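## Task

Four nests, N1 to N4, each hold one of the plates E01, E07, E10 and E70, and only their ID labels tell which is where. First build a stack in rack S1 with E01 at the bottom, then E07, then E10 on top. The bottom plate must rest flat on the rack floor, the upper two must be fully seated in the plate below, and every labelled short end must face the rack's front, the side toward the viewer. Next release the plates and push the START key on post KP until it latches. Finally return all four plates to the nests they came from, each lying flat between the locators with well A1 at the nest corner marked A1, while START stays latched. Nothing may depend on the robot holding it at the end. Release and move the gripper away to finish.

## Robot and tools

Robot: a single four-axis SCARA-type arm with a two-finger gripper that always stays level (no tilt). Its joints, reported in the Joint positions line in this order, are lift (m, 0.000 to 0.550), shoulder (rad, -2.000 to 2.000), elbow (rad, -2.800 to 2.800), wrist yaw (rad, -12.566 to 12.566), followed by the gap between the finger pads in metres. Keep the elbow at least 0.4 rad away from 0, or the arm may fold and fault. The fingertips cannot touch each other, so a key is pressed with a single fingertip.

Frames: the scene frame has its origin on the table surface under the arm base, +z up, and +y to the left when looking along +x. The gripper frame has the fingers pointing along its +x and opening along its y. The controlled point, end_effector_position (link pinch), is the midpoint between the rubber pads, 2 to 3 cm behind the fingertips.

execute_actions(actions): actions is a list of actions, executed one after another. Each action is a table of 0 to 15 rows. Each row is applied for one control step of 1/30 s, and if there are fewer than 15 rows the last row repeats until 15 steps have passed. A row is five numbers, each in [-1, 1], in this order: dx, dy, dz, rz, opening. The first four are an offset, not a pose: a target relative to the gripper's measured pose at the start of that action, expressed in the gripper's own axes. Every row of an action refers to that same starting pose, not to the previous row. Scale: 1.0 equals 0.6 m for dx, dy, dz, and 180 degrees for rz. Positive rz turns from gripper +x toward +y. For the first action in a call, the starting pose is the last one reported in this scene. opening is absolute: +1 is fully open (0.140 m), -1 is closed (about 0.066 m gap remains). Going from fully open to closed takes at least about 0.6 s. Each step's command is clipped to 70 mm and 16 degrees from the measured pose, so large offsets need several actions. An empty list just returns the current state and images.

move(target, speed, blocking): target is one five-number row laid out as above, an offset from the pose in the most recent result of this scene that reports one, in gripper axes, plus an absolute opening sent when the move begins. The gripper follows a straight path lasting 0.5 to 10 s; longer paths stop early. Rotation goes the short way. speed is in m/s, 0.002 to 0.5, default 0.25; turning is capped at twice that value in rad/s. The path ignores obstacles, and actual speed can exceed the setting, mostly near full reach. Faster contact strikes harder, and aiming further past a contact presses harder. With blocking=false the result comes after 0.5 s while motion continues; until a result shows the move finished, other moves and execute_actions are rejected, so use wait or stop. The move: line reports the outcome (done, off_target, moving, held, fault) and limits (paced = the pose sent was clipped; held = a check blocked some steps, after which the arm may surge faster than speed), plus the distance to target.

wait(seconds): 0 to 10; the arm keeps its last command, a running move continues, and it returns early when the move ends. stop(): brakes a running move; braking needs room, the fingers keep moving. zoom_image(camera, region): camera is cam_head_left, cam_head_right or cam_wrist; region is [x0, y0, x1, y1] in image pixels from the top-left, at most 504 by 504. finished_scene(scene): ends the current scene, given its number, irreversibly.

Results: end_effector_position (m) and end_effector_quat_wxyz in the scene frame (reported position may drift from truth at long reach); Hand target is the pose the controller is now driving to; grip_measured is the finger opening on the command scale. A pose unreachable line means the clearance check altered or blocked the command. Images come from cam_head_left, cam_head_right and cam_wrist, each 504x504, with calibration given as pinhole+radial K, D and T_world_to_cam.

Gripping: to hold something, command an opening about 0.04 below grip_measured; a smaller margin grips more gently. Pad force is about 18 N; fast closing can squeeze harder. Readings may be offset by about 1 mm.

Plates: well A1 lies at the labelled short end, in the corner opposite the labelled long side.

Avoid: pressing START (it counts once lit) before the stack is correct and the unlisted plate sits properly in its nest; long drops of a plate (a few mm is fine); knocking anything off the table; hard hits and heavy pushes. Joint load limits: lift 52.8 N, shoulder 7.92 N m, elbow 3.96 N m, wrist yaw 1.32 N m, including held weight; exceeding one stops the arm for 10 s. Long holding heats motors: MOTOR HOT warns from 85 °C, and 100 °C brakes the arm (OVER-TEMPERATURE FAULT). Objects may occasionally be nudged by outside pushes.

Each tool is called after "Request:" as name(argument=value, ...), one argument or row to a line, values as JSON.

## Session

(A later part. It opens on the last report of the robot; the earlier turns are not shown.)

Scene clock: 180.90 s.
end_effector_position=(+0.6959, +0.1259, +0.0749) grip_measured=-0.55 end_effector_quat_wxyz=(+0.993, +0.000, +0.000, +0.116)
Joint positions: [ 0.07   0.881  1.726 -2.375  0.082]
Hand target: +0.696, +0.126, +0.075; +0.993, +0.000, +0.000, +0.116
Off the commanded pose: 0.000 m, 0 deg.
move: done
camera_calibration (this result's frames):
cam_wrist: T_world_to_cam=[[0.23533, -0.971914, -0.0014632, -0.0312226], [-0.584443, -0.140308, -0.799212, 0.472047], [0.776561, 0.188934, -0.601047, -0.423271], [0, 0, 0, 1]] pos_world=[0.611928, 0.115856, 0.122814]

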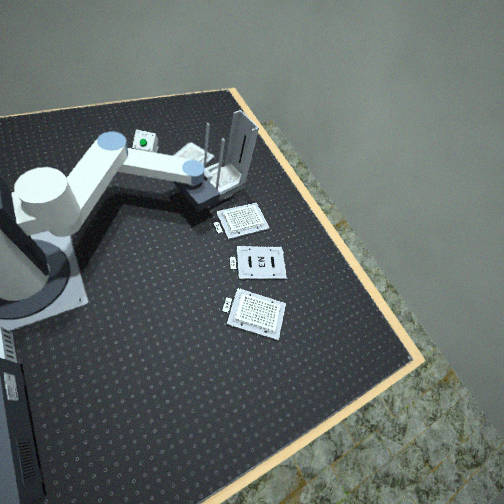

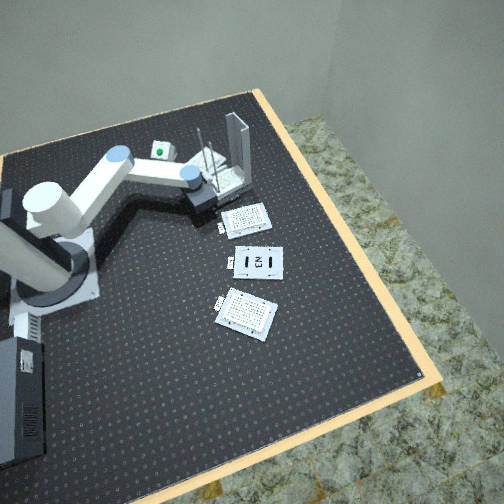

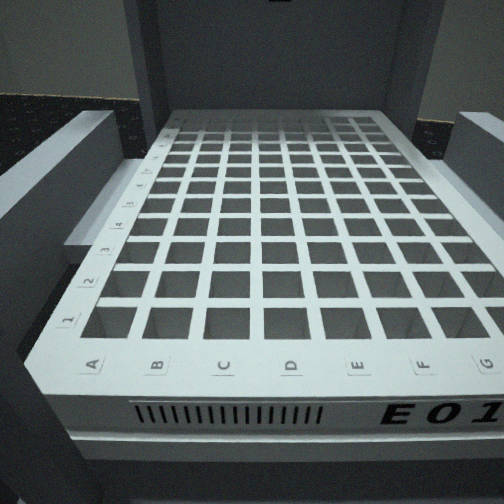

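Request:
move(
  target=[0, 0, -0.025, 0, -0.6],
  speed=0.03,
)

Scene clock: 193.47 s.
end_effector_position=(+0.6958, +0.1260, +0.0630) grip_measured=-0.55 end_effector_quat_wxyz=(+0.993, +0.000, +0.000, +0.116)
Joint positions: [ 0.058  0.881  1.725 -2.375  0.082]
Hand target: +0.696, +0.126, +0.062; +0.993, +0.000, +0.000, +0.116
Off the commanded pose: 0.003 m, 0 deg.
TORQUE FAULT: the external load on joint 1 (lift) reached its load limit, and the arm stopped for 10 seconds. That time counts as 20 of the actions that you can send in this scene. The arm's remaining commands of this call were not run. The arm holds where it stopped, with its grip as last carried out, and accepts commands again: back off and push less far. The arm stops again, at the same cost, whenever a joint's load reaches its limit.
move: fault
camera_calibration (this result's frames):
cam_wrist: T_world_to_cam=[[0.23538, -0.971902, -0.0014632, -0.0312657], [-0.584436, -0.140338, -0.799212, 0.462507], [0.776551, 0.188974, -0.601047, -0.430421], [0, 0, 0, 1]] pos_world=[0.611909, 0.115859, 0.110892]

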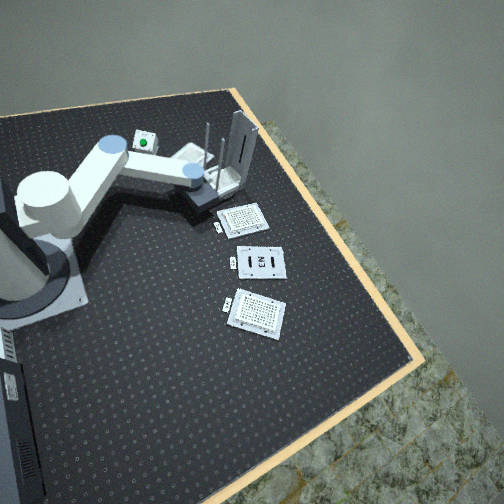

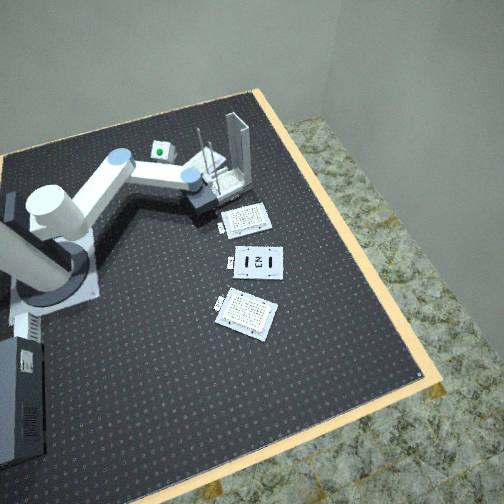

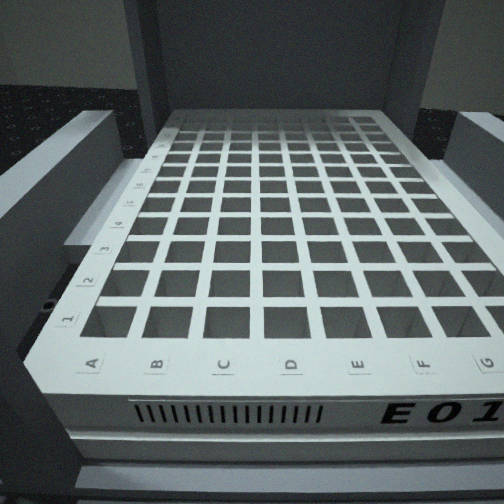

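Request:
execute_actions(
  actions=[
    [[0,0,0.0005,0,0.15]],
  ],
)

Request:
move(
  target=[-0.175, 0, 0.005, 0, 0.15],
  speed=0.2,
)

Scene clock: 204.40 s.
end_effector_position=(+0.6958, +0.1260, +0.0634) grip_measured=+0.15 end_effector_quat_wxyz=(+0.993, +0.000, +0.000, +0.116)
Joint positions: [ 0.058  0.881  1.725 -2.375  0.109]
Hand target: +0.696, +0.126, +0.063; +0.993, +0.000, +0.000, +0.116
Off the commanded pose: 0.000 m, 0 deg.
camera_calibration (this result's frames):
cam_wrist: T_world_to_cam=[[0.235385, -0.971901, -0.0014632, -0.0312666], [-0.584435, -0.140341, -0.799212, 0.462794], [0.77655, 0.188978, -0.601047, -0.430207], [0, 0, 0, 1]] pos_world=[0.61191, 0.11586, 0.111251]

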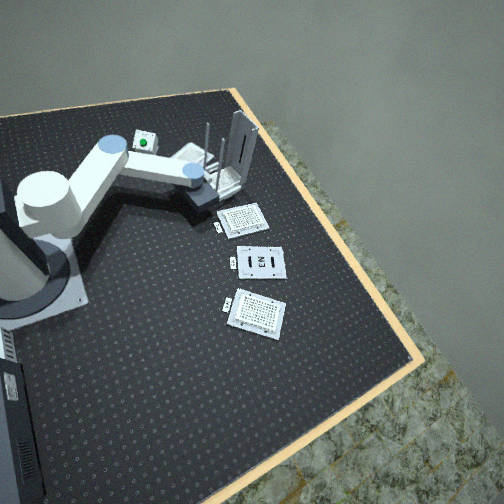

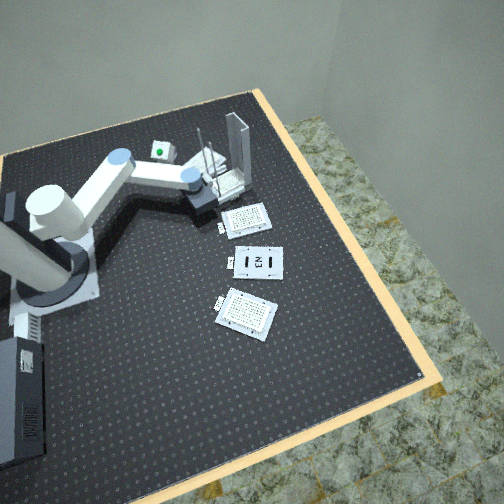

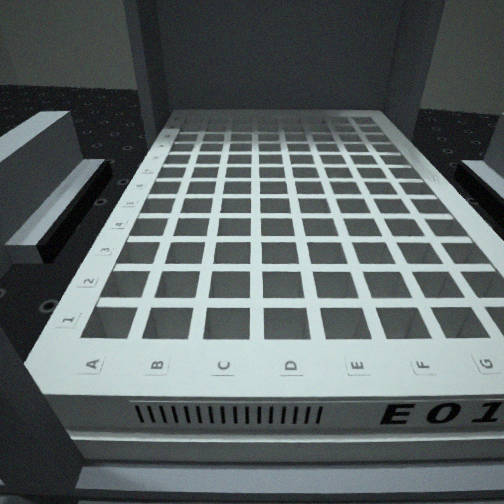

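Scene clock: 205.30 s.
end_effector_position=(+0.5936, +0.1017, +0.0663) grip_measured=+0.15 end_effector_quat_wxyz=(+0.993, +0.000, +0.000, +0.116)
Joint positions: [ 0.061  1.109  1.178 -2.055  0.109]
Hand target: +0.594, +0.102, +0.066; +0.993, +0.000, +0.000, +0.116
Off the commanded pose: 0.000 m, 0 deg.
move: done
camera_calibration (this result's frames):
cam_wrist: T_world_to_cam=[[0.235065, -0.971978, -0.0014632, -0.0305634], [-0.584481, -0.140149, -0.799212, 0.402007], [0.776612, 0.188722, -0.601047, -0.344463], [0, 0, 0, 1]] pos_world=[0.509664, 0.0916417, 0.114206]

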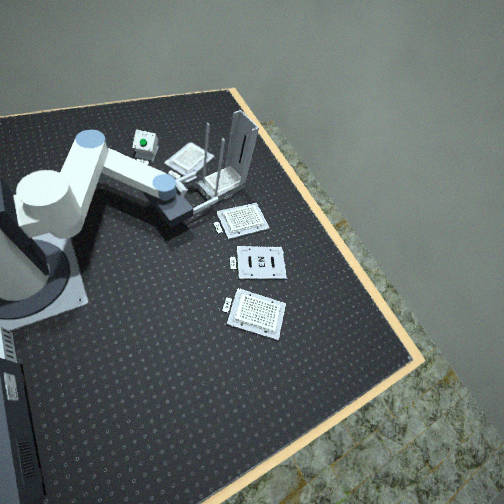

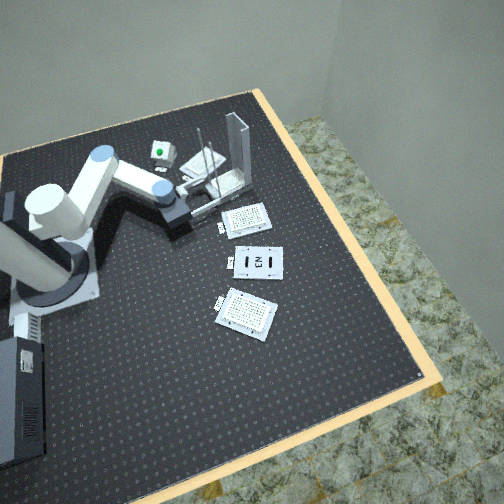

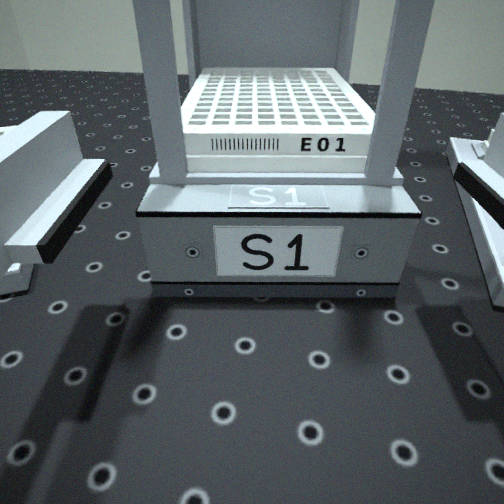

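Request:
move(
  target=[-0.1908, -0.7658, 0, -0.3056, 0.15],
  speed=0.35,
)

Scene clock: 214.27 s.
end_effector_position=(+0.5880, -0.3717, +0.0663) grip_measured=+0.15 end_effector_quat_wxyz=(+0.934, +0.000, +0.000, -0.356)
Joint positions: [ 0.061 -0.146  1.848 -2.43   0.109]
Hand target: +0.588, -0.372, +0.066; +0.934, +0.000, +0.000, -0.356
Off the commanded pose: 0.000 m, 0 deg.
move: done
camera_calibration (this result's frames):
cam_wrist: T_world_to_cam=[[-0.661412, -0.750021, -0.0014632, 0.120213], [-0.450026, 0.398418, -0.799212, 0.45352], [0.600009, -0.52795, -0.601047, -0.413307], [0, 0, 0, 1]] pos_world=[0.531595, -0.308734, 0.114218]

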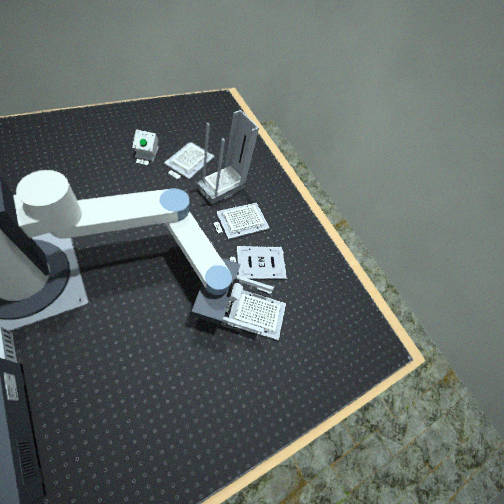

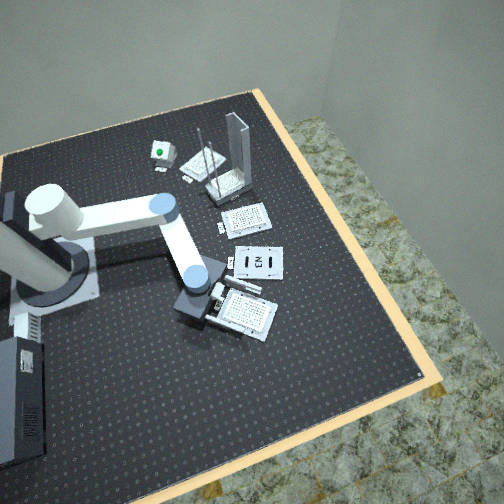

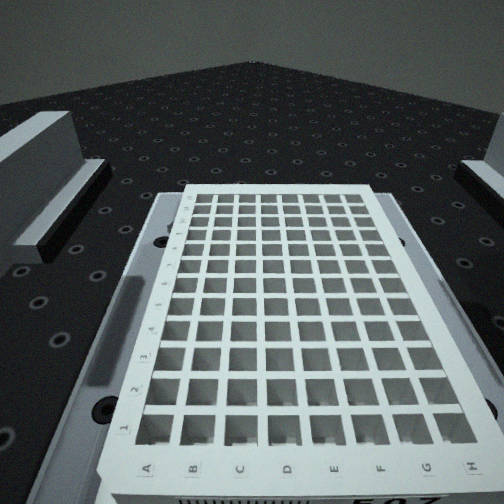

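Request:
zoom_image(
  camera="cam_wrist",
  region=[140, 150, 420, 290],
)

Request:
zoom_image(
  camera="cam_wrist",
  region=[60, 380, 504, 504],
)

Region (140, 150, 420, 290) of cam_wrist's 504x504 image, scaled by 1.800, with more detail than that image has.

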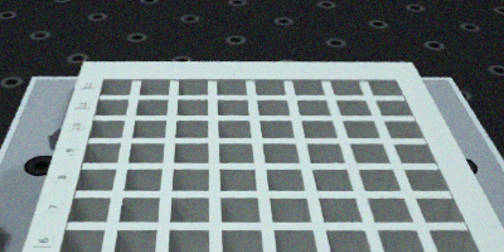

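Region (60, 380, 504, 504) of cam_wrist's 504x504 image, scaled by 1.135, with more detail than that image has; it fills the top 141 rows of this view, and the rest is white.

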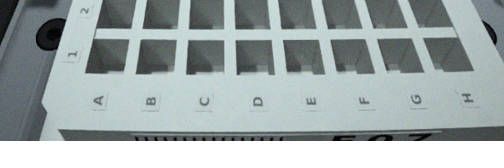

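Request:
move(
  target=[-0.0017, -0.0028, -0.055, 0, 0.15],
  speed=0.08,
)

Request:
execute_actions(
  actions=[
    [[0,0,0,0,-0.45]],
    [[0,0,0,0,-0.6]],
  ],
)

Scene clock: 222.57 s.
end_effector_position=(+0.5862, -0.3723, +0.0333) grip_measured=+0.15 end_effector_quat_wxyz=(+0.934, +0.000, +0.000, -0.356)
Joint positions: [ 0.028 -0.147  1.841 -2.423  0.109]
Hand target: +0.586, -0.372, +0.033; +0.934, +0.000, +0.000, -0.356
Off the commanded pose: 0.000 m, 0 deg.
move: done
camera_calibration (this result's frames):
cam_wrist: T_world_to_cam=[[-0.661425, -0.75001, -0.0014632, 0.118581], [-0.450019, 0.398426, -0.799212, 0.426497], [0.6, -0.527961, -0.601047, -0.432374], [0, 0, 0, 1]] pos_world=[0.529788, -0.309267, 0.0811586]

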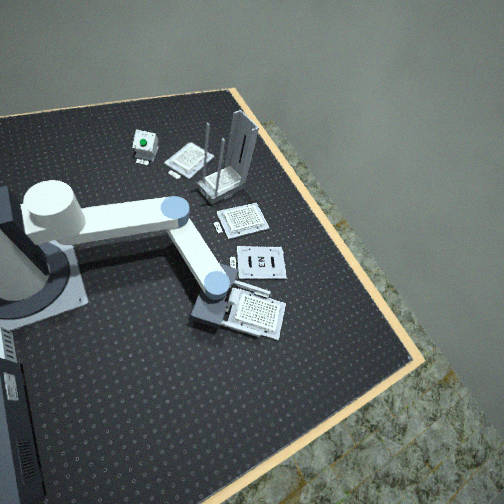

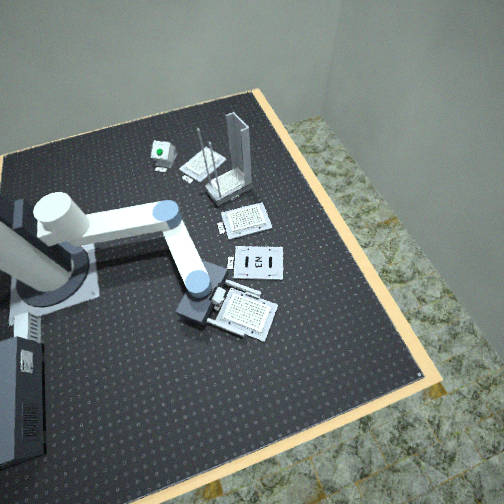

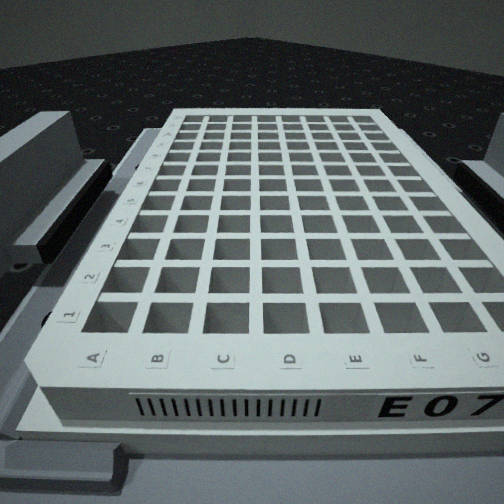

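Scene clock: 223.57 s.
end_effector_position=(+0.5862, -0.3722, +0.0335) grip_measured=-0.56 end_effector_quat_wxyz=(+0.934, +0.000, +0.000, -0.356)
Joint positions: [ 0.028 -0.147  1.841 -2.423  0.082]
Hand target: +0.586, -0.372, +0.033; +0.934, +0.000, +0.000, -0.356
Off the commanded pose: 0.000 m, 0 deg.
camera_calibration (this result's frames):
cam_wrist: T_world_to_cam=[[-0.661376, -0.750053, -0.0014632, 0.118547], [-0.450045, 0.398396, -0.799212, 0.426662], [0.600034, -0.527922, -0.601047, -0.43226], [0, 0, 0, 1]] pos_world=[0.529792, -0.309263, 0.0813587]

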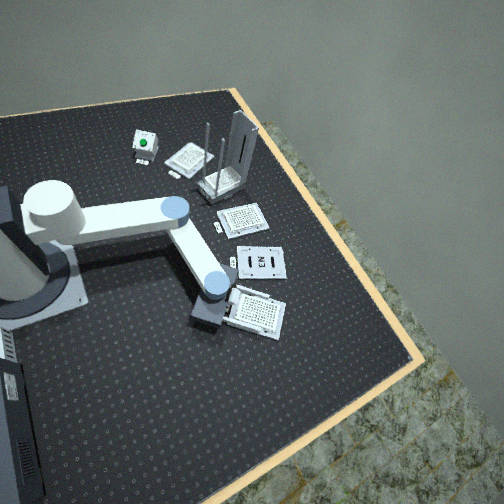

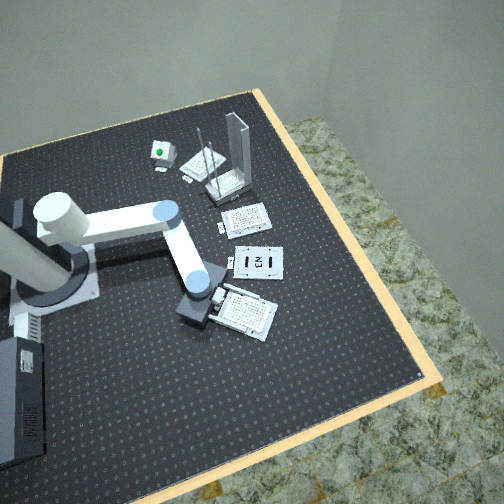

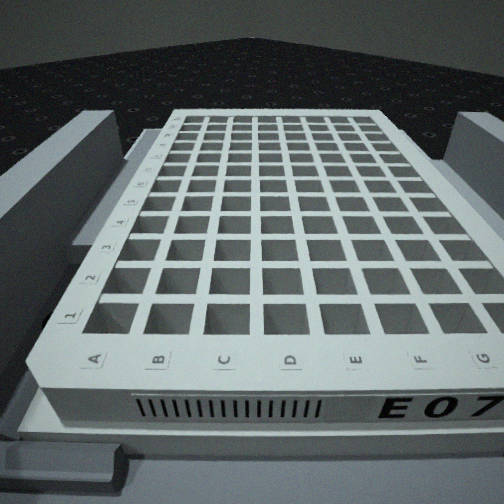

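Request:
move(
  target=[0, 0, 0.4858, 0, -0.6],
  speed=0.45,
)

Scene clock: 231.10 s.
end_effector_position=(+0.5862, -0.3722, +0.3250) grip_measured=-0.56 end_effector_quat_wxyz=(+0.934, +0.000, +0.000, -0.356)
Joint positions: [ 0.32  -0.147  1.842 -2.423  0.082]
Hand target: +0.586, -0.372, +0.325; +0.934, +0.000, +0.000, -0.356
Off the commanded pose: 0.000 m, 0 deg.
move: done; limits=paced
camera_calibration (this result's frames):
cam_wrist: T_world_to_cam=[[-0.661333, -0.750091, -0.0014632, 0.11895], [-0.450068, 0.39837, -0.799212, 0.659664], [0.600065, -0.527887, -0.601047, -0.257052], [0, 0, 0, 1]] pos_world=[0.529807, -0.309262, 0.372885]

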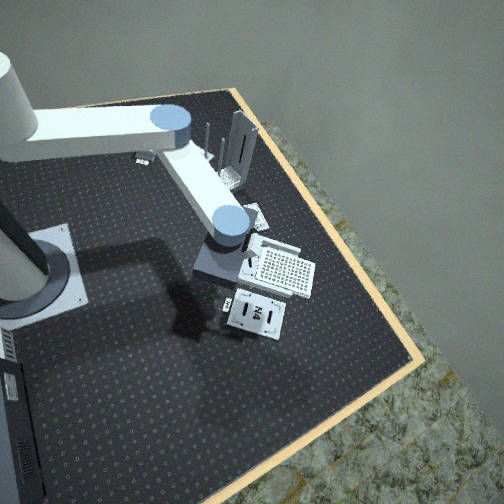

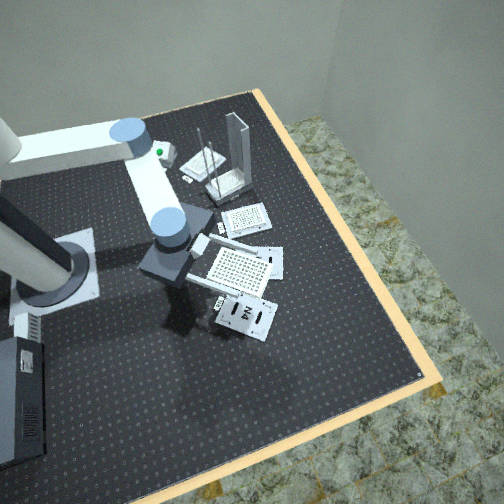

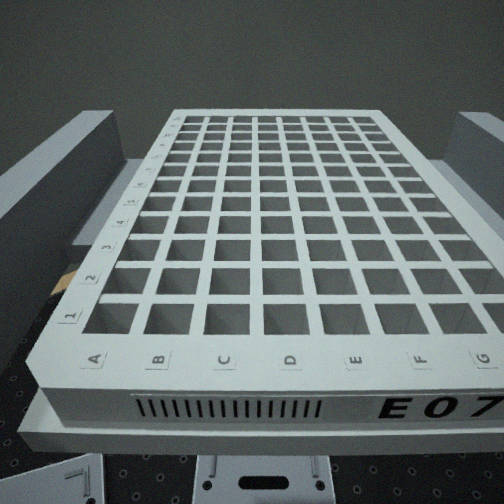

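Request:
move(
  target=[-0.41715, 0.74008, 0, 0.30567, -0.6],
  speed=0.4,
)

Scene clock: 236.30 s.
end_effector_position=(+0.6946, +0.1259, +0.3250) grip_measured=-0.56 end_effector_quat_wxyz=(+0.993, +0.000, +0.000, +0.116)
Joint positions: [ 0.32   0.885  1.718 -2.37   0.082]
Hand target: +0.695, +0.126, +0.325; +0.993, +0.000, +0.000, +0.116
Off the commanded pose: 0.000 m, 0 deg.
move: done
camera_calibration (this result's frames):
cam_wrist: T_world_to_cam=[[0.236088, -0.971731, -0.0014632, -0.0311309], [-0.584333, -0.140764, -0.799212, 0.671124], [0.776413, 0.189539, -0.601047, -0.271937], [0, 0, 0, 1]] pos_world=[0.610645, 0.115762, 0.372878]

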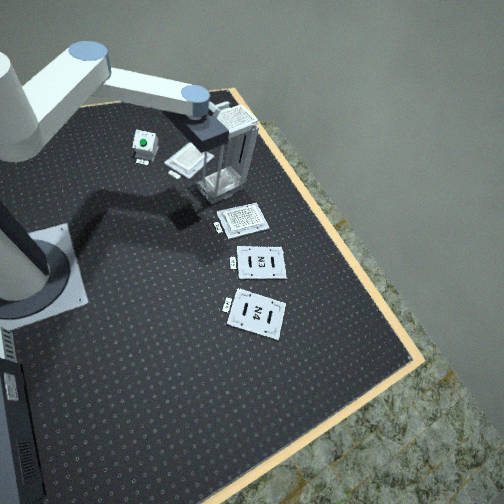

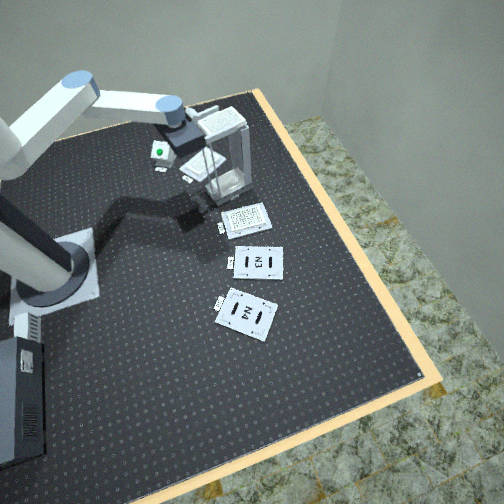

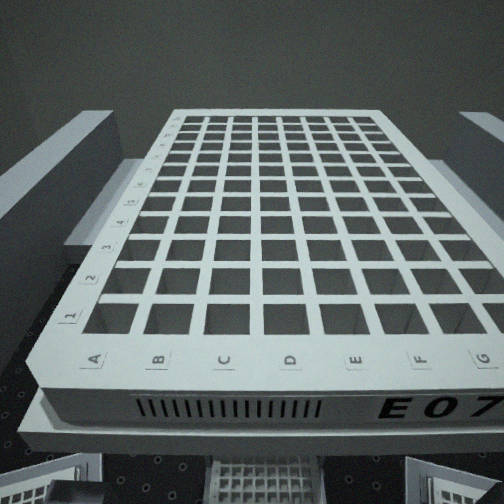

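Request:
move(
  target=[0.0007, -0.0003, -0.0583, 0, -0.6],
  speed=0.04,
)

Scene clock: 239.53 s.
end_effector_position=(+0.6950, +0.1258, +0.2899) grip_measured=-0.56 end_effector_quat_wxyz=(+0.993, +0.000, +0.000, +0.116)
Joint positions: [ 0.285  0.884  1.72  -2.371  0.082]
Hand target: +0.695, +0.126, +0.290; +0.993, +0.000, +0.000, +0.116
Off the commanded pose: 0.000 m, 0 deg.
move: done
camera_calibration (this result's frames):
cam_wrist: T_world_to_cam=[[0.235883, -0.97178, -0.0014632, -0.0312164], [-0.584363, -0.140641, -0.799212, 0.643348], [0.776453, 0.189375, -0.601047, -0.293322], [0, 0, 0, 1]] pos_world=[0.611063, 0.115693, 0.337826]

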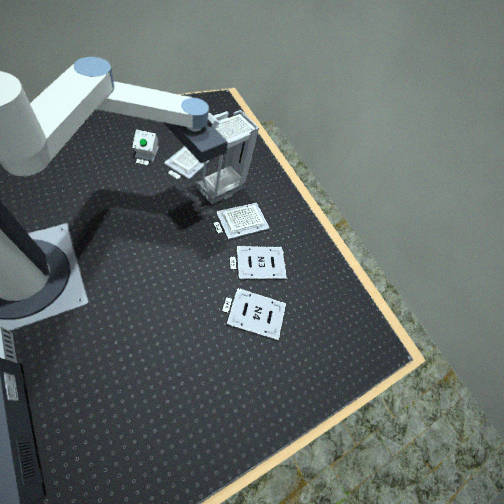

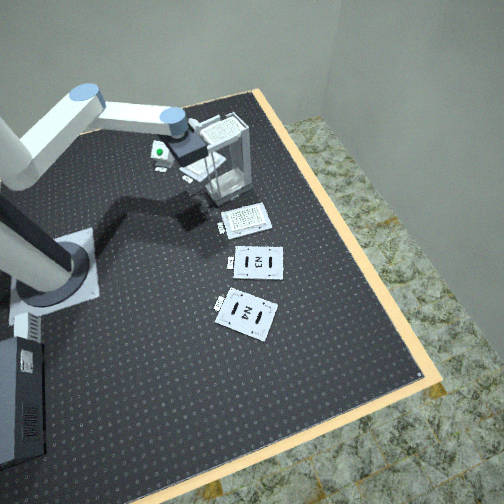

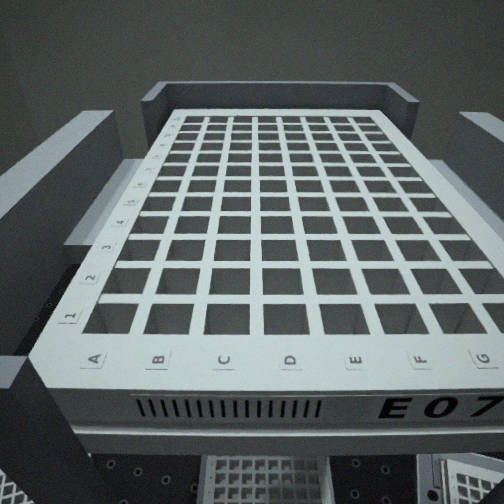

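Request:
move(
  target=[0, 0, -0.3498, 0, -0.6],
  speed=0.2,
)

Scene clock: 244.30 s.
end_effector_position=(+0.6950, +0.1258, +0.0800) grip_measured=-0.56 end_effector_quat_wxyz=(+0.993, +0.000, +0.000, +0.116)
Joint positions: [ 0.075  0.884  1.72  -2.371  0.082]
Hand target: +0.695, +0.126, +0.080; +0.993, +0.000, +0.000, +0.116
Off the commanded pose: 0.000 m, 0 deg.
move: done
camera_calibration (this result's frames):
cam_wrist: T_world_to_cam=[[0.235826, -0.971794, -0.0014632, -0.0315028], [-0.584371, -0.140606, -0.799212, 0.475549], [0.776464, 0.18933, -0.601047, -0.419509], [0, 0, 0, 1]] pos_world=[0.61106, 0.115677, 0.127874]

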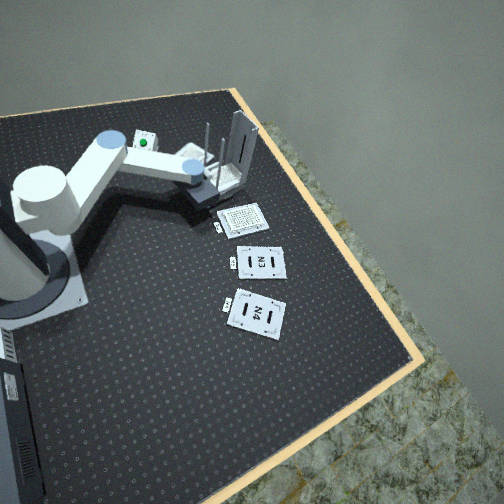

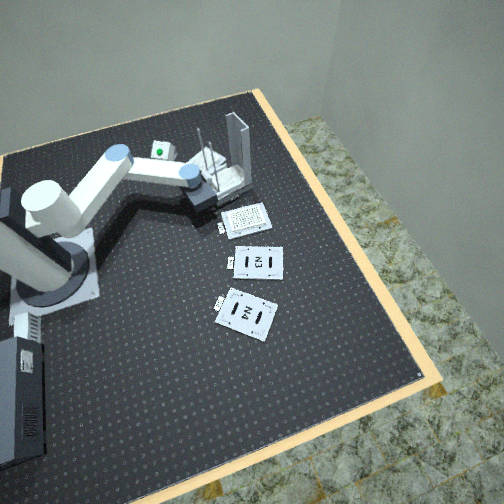

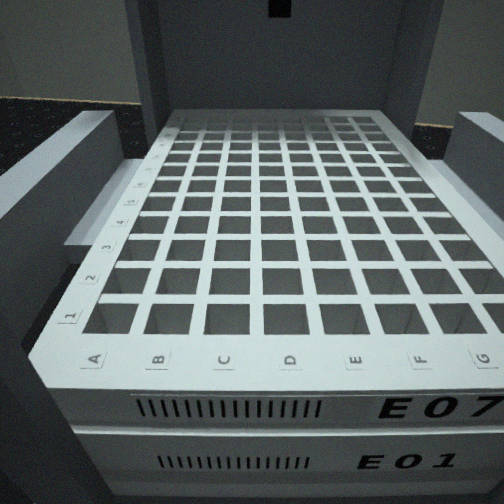

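Request:
execute_actions(
  actions=[
    [[0,0,-0.0017,0,-0.6]],
    [[0,0,-0.001,0,-0.6]],
    [[0,0,-0.001,0,-0.6]],
    [[0,0,-0.001,0,-0.6]],
    [[0,0,-0.001,0,-0.6]],
    [[0,0,-0.001,0,-0.6]],
    [[0,0,-0.001,0,-0.6]],
  ],
)

Scene clock: 250.57 s.
end_effector_position=(+0.6950, +0.1258, +0.0761) grip_measured=-0.56 end_effector_quat_wxyz=(+0.993, +0.000, +0.000, +0.116)
Joint positions: [ 0.071  0.884  1.72  -2.371  0.082]
Hand target: +0.695, +0.126, +0.076; +0.993, +0.000, +0.000, +0.116
Off the commanded pose: 0.001 m, 0 deg.
camera_calibration (this result's frames):
cam_wrist: T_world_to_cam=[[0.235845, -0.97179, -0.0014632, -0.0315209], [-0.584368, -0.140618, -0.799212, 0.472452], [0.77646, 0.189345, -0.601047, -0.421824], [0, 0, 0, 1]] pos_world=[0.61105, 0.115674, 0.124008]

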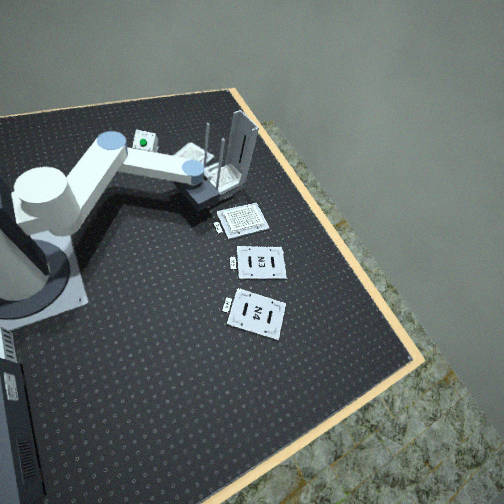

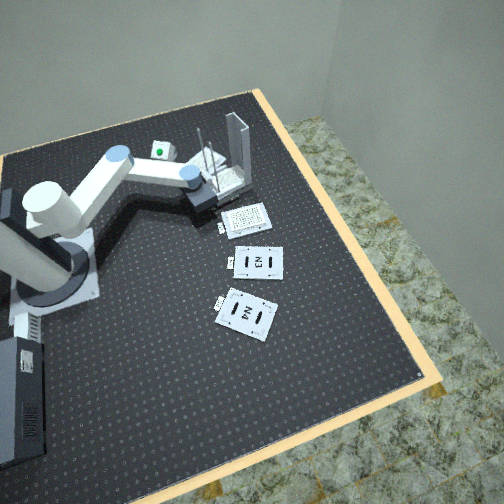

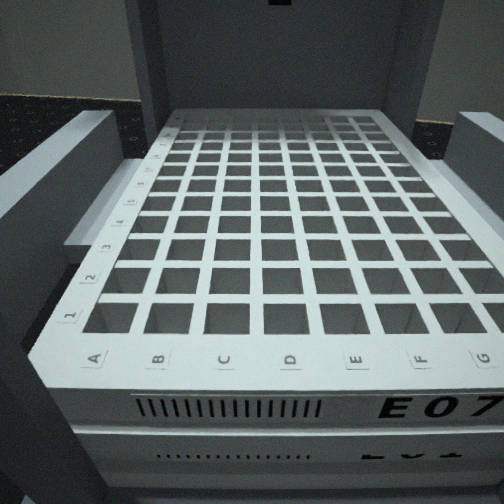

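Request:
execute_actions(
  actions=[
    [[0,0,0.0005,0,0.15]],
  ],
)

Request:
move(
  target=[-0.18, 0, 0, 0, 0.15],
  speed=0.25,
)

Scene clock: 270.37 s.
end_effector_position=(+0.6950, +0.1258, +0.0765) grip_measured=+0.15 end_effector_quat_wxyz=(+0.993, +0.000, +0.000, +0.116)
Joint positions: [ 0.071  0.884  1.72  -2.371  0.109]
Hand target: +0.695, +0.126, +0.076; +0.993, +0.000, +0.000, +0.116
Off the commanded pose: 0.000 m, 0 deg.
camera_calibration (this result's frames):
cam_wrist: T_world_to_cam=[[0.235837, -0.971792, -0.0014632, -0.0315164], [-0.58437, -0.140613, -0.799212, 0.472739], [0.776462, 0.189339, -0.601047, -0.421609], [0, 0, 0, 1]] pos_world=[0.61105, 0.115673, 0.124366]

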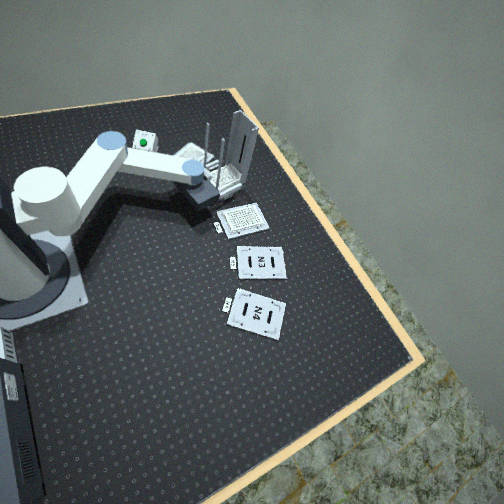

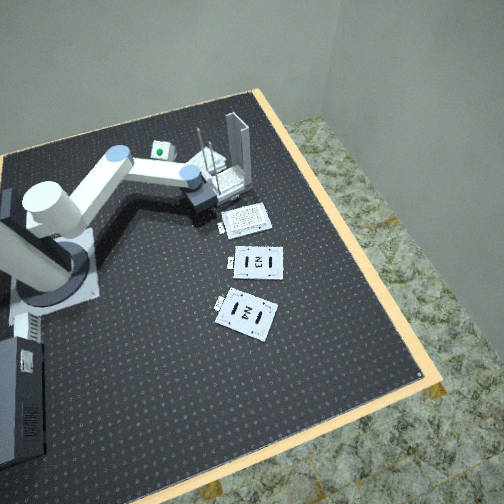

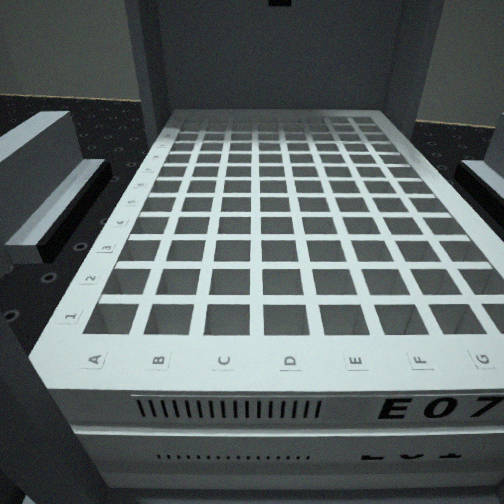

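Scene clock: 271.20 s.
end_effector_position=(+0.5898, +0.1008, +0.0765) grip_measured=+0.15 end_effector_quat_wxyz=(+0.993, +0.000, +0.000, +0.116)
Joint positions: [ 0.071  1.115  1.16  -2.043  0.109]
Hand target: +0.590, +0.101, +0.076; +0.993, +0.000, +0.000, +0.116
Off the commanded pose: 0.000 m, 0 deg.
move: done
camera_calibration (this result's frames):
cam_wrist: T_world_to_cam=[[0.235524, -0.971868, -0.0014632, -0.0308058], [-0.584415, -0.140425, -0.799212, 0.40778], [0.776523, 0.189089, -0.601047, -0.335247], [0, 0, 0, 1]] pos_world=[0.505895, 0.0907147, 0.124358]

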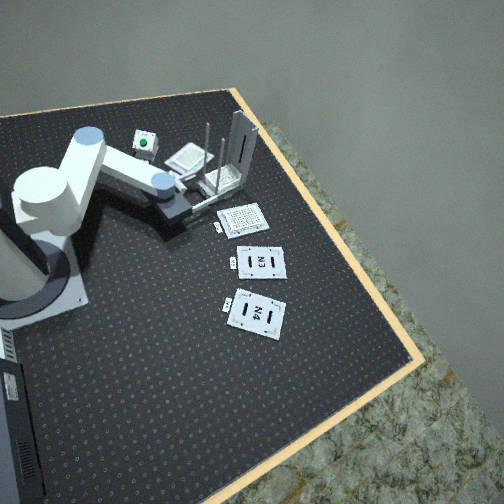

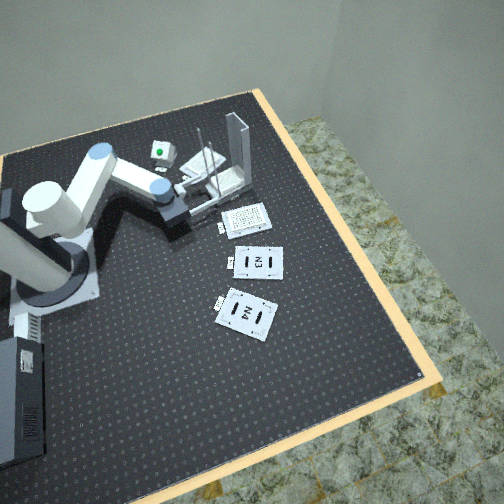

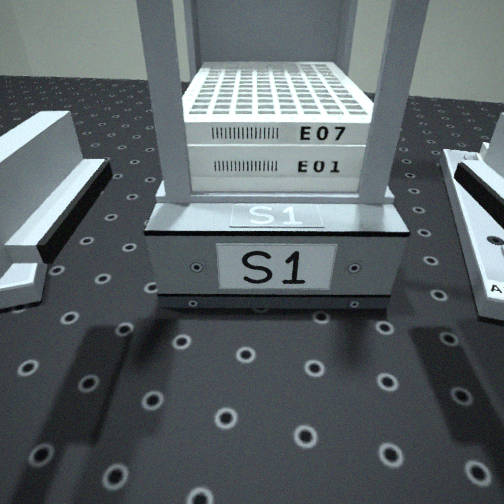

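Request:
move(
  target=[-0.0427, -0.2182, 0, -0.0933, 0.15],
  speed=0.25,
)

Scene clock: 275.00 s.
end_effector_position=(+0.5950, -0.0326, +0.0765) grip_measured=+0.15 end_effector_quat_wxyz=(+1.000, +0.000, +0.000, -0.031)
Joint positions: [ 0.071  0.798  1.134 -1.993  0.109]
Hand target: +0.595, -0.032, +0.076; +1.000, +0.000, +0.000, -0.030
Off the commanded pose: 0.000 m, 0 deg.
move: done
camera_calibration (this result's frames):
cam_wrist: T_world_to_cam=[[-0.0557052, -0.998446, -0.0014632, 0.0107716], [-0.600049, 0.0346491, -0.799212, 0.407102], [0.798021, -0.0436423, -0.601047, -0.334446], [0, 0, 0, 1]] pos_world=[0.511776, -0.0179469, 0.124358]

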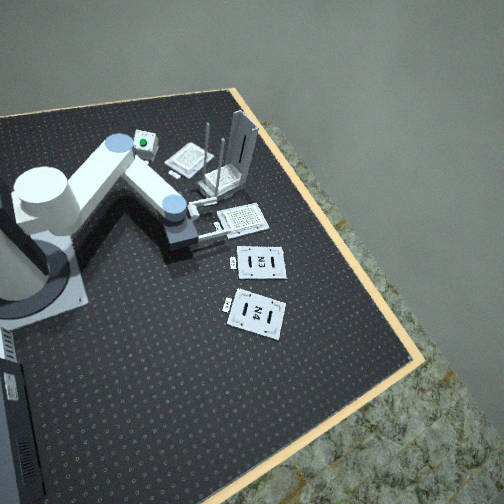

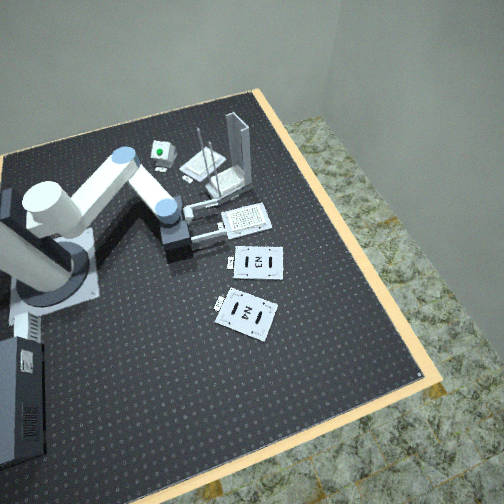

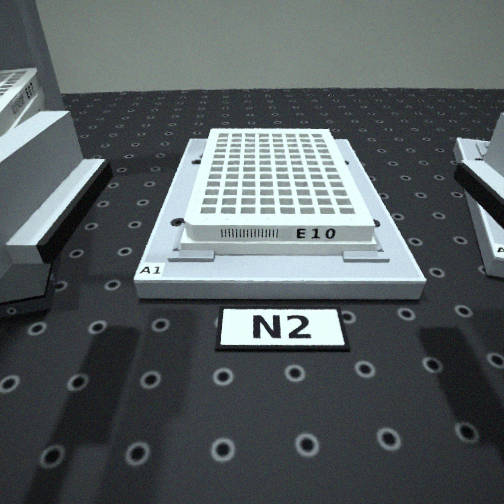

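Request:
zoom_image(
  camera="cam_wrist",
  region=[120, 110, 440, 310],
)

Region (120, 110, 440, 310) of cam_wrist's 504x504 image, scaled by 1.575, with more detail than that image has; it fills the top 315 rows of this view, and the rest is white.

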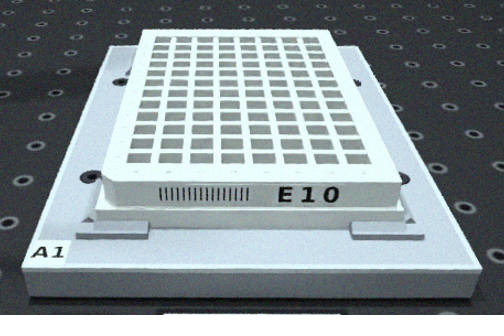

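Request:
move(
  target=[0.1762, -0.003, -0.0717, 0, 0.15],
  speed=0.15,
)

Scene clock: 283.93 s.
end_effector_position=(+0.7005, -0.0407, +0.0334) grip_measured=+0.15 end_effector_quat_wxyz=(+1.000, +0.000, +0.000, -0.030)
Joint positions: [ 0.028  0.581  1.674 -2.316  0.109]
Hand target: +0.700, -0.041, +0.033; +1.000, +0.000, +0.000, -0.031
Off the commanded pose: 0.000 m, 0 deg.
move: done
camera_calibration (this result's frames):
cam_wrist: T_world_to_cam=[[-0.0554076, -0.998463, -0.0014632, 0.00819101], [-0.60006, 0.0344702, -0.799212, 0.436242], [0.798034, -0.0434044, -0.601047, -0.444861], [0, 0, 0, 1]] pos_world=[0.617239, -0.0261678, 0.0812793]

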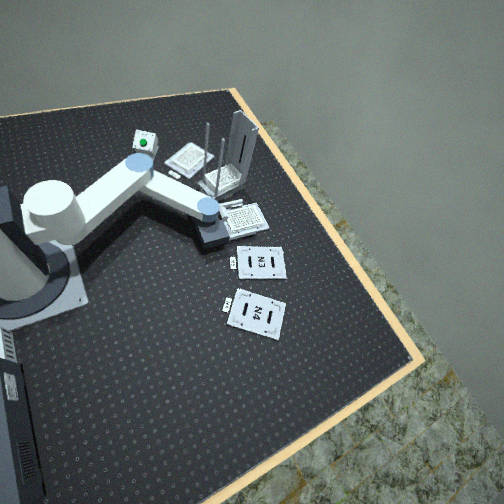

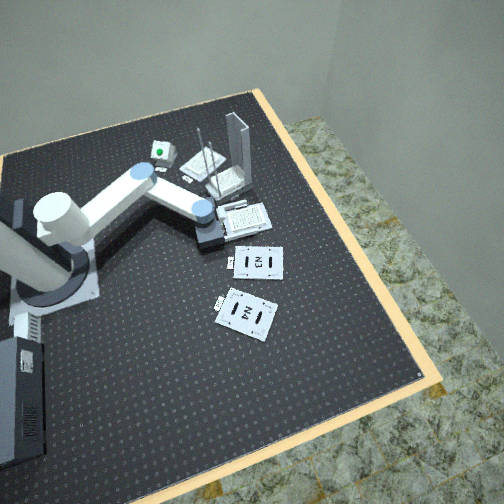

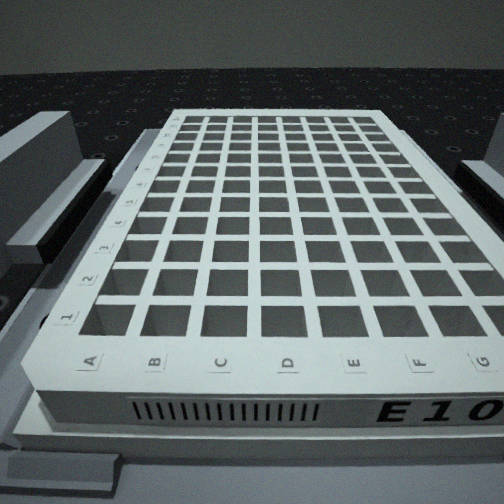

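Request:
execute_actions(
  actions=[
    [[0,0.0007,0,0,-0.45]],
    [[0,0,0,0,-0.6]],
  ],
)

Request:
move(
  target=[0, 0, 0.4858, 0, -0.6],
  speed=0.45,
)

Scene clock: 287.43 s.
end_effector_position=(+0.7005, -0.0403, +0.0335) grip_measured=-0.56 end_effector_quat_wxyz=(+1.000, +0.000, +0.000, -0.030)
Joint positions: [ 0.029  0.582  1.674 -2.317  0.082]
Hand target: +0.701, -0.040, +0.033; +1.000, +0.000, +0.000, -0.030
Off the commanded pose: 0.000 m, 0 deg.
camera_calibration (this result's frames):
cam_wrist: T_world_to_cam=[[-0.0551215, -0.998479, -0.0014632, 0.00843892], [-0.600069, 0.0342983, -0.799212, 0.436354], [0.798047, -0.0431758, -0.601047, -0.444796], [0, 0, 0, 1]] pos_world=[0.617276, -0.0257446, 0.0814082]

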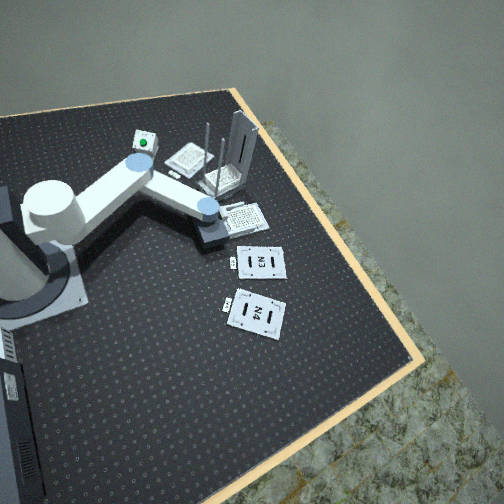

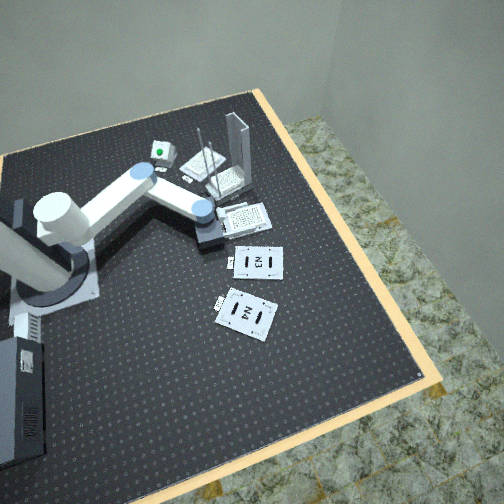

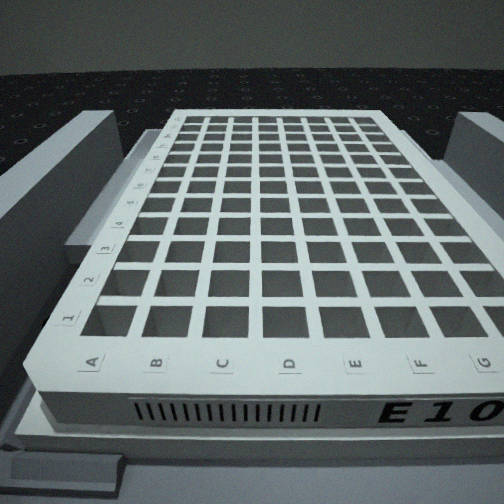

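Scene clock: 288.67 s.
end_effector_position=(+0.7006, -0.0403, +0.3250) grip_measured=-0.56 end_effector_quat_wxyz=(+1.000, +0.000, +0.000, -0.030)
Joint positions: [ 0.32   0.582  1.674 -2.317  0.082]
Hand target: +0.701, -0.040, +0.325; +1.000, +0.000, +0.000, -0.030
Off the commanded pose: 0.000 m, 0 deg.
move: done; limits=paced
camera_calibration (this result's frames):
cam_wrist: T_world_to_cam=[[-0.055079, -0.998481, -0.0014632, 0.00884581], [-0.600071, 0.0342727, -0.799212, 0.669352], [0.798048, -0.0431418, -0.601047, -0.269584], [0, 0, 0, 1]] pos_world=[0.617287, -0.0257385, 0.372935]

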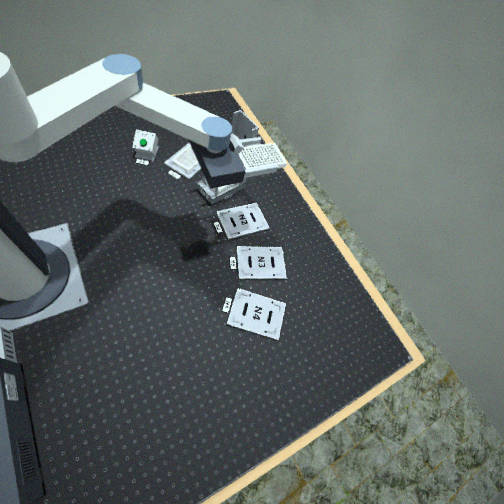

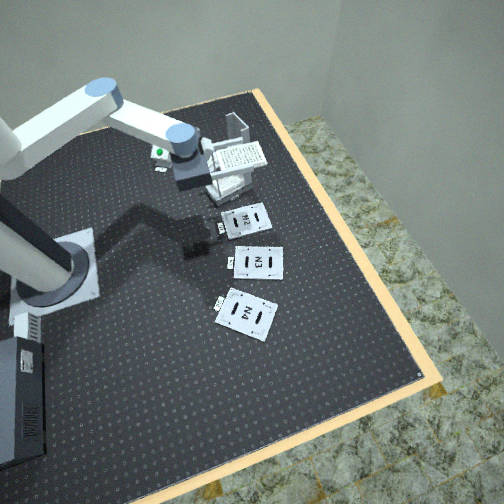

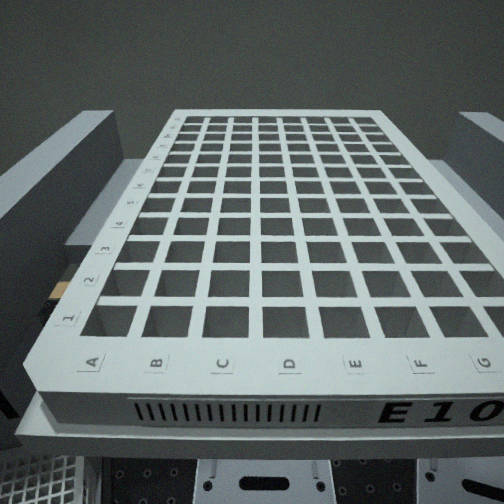

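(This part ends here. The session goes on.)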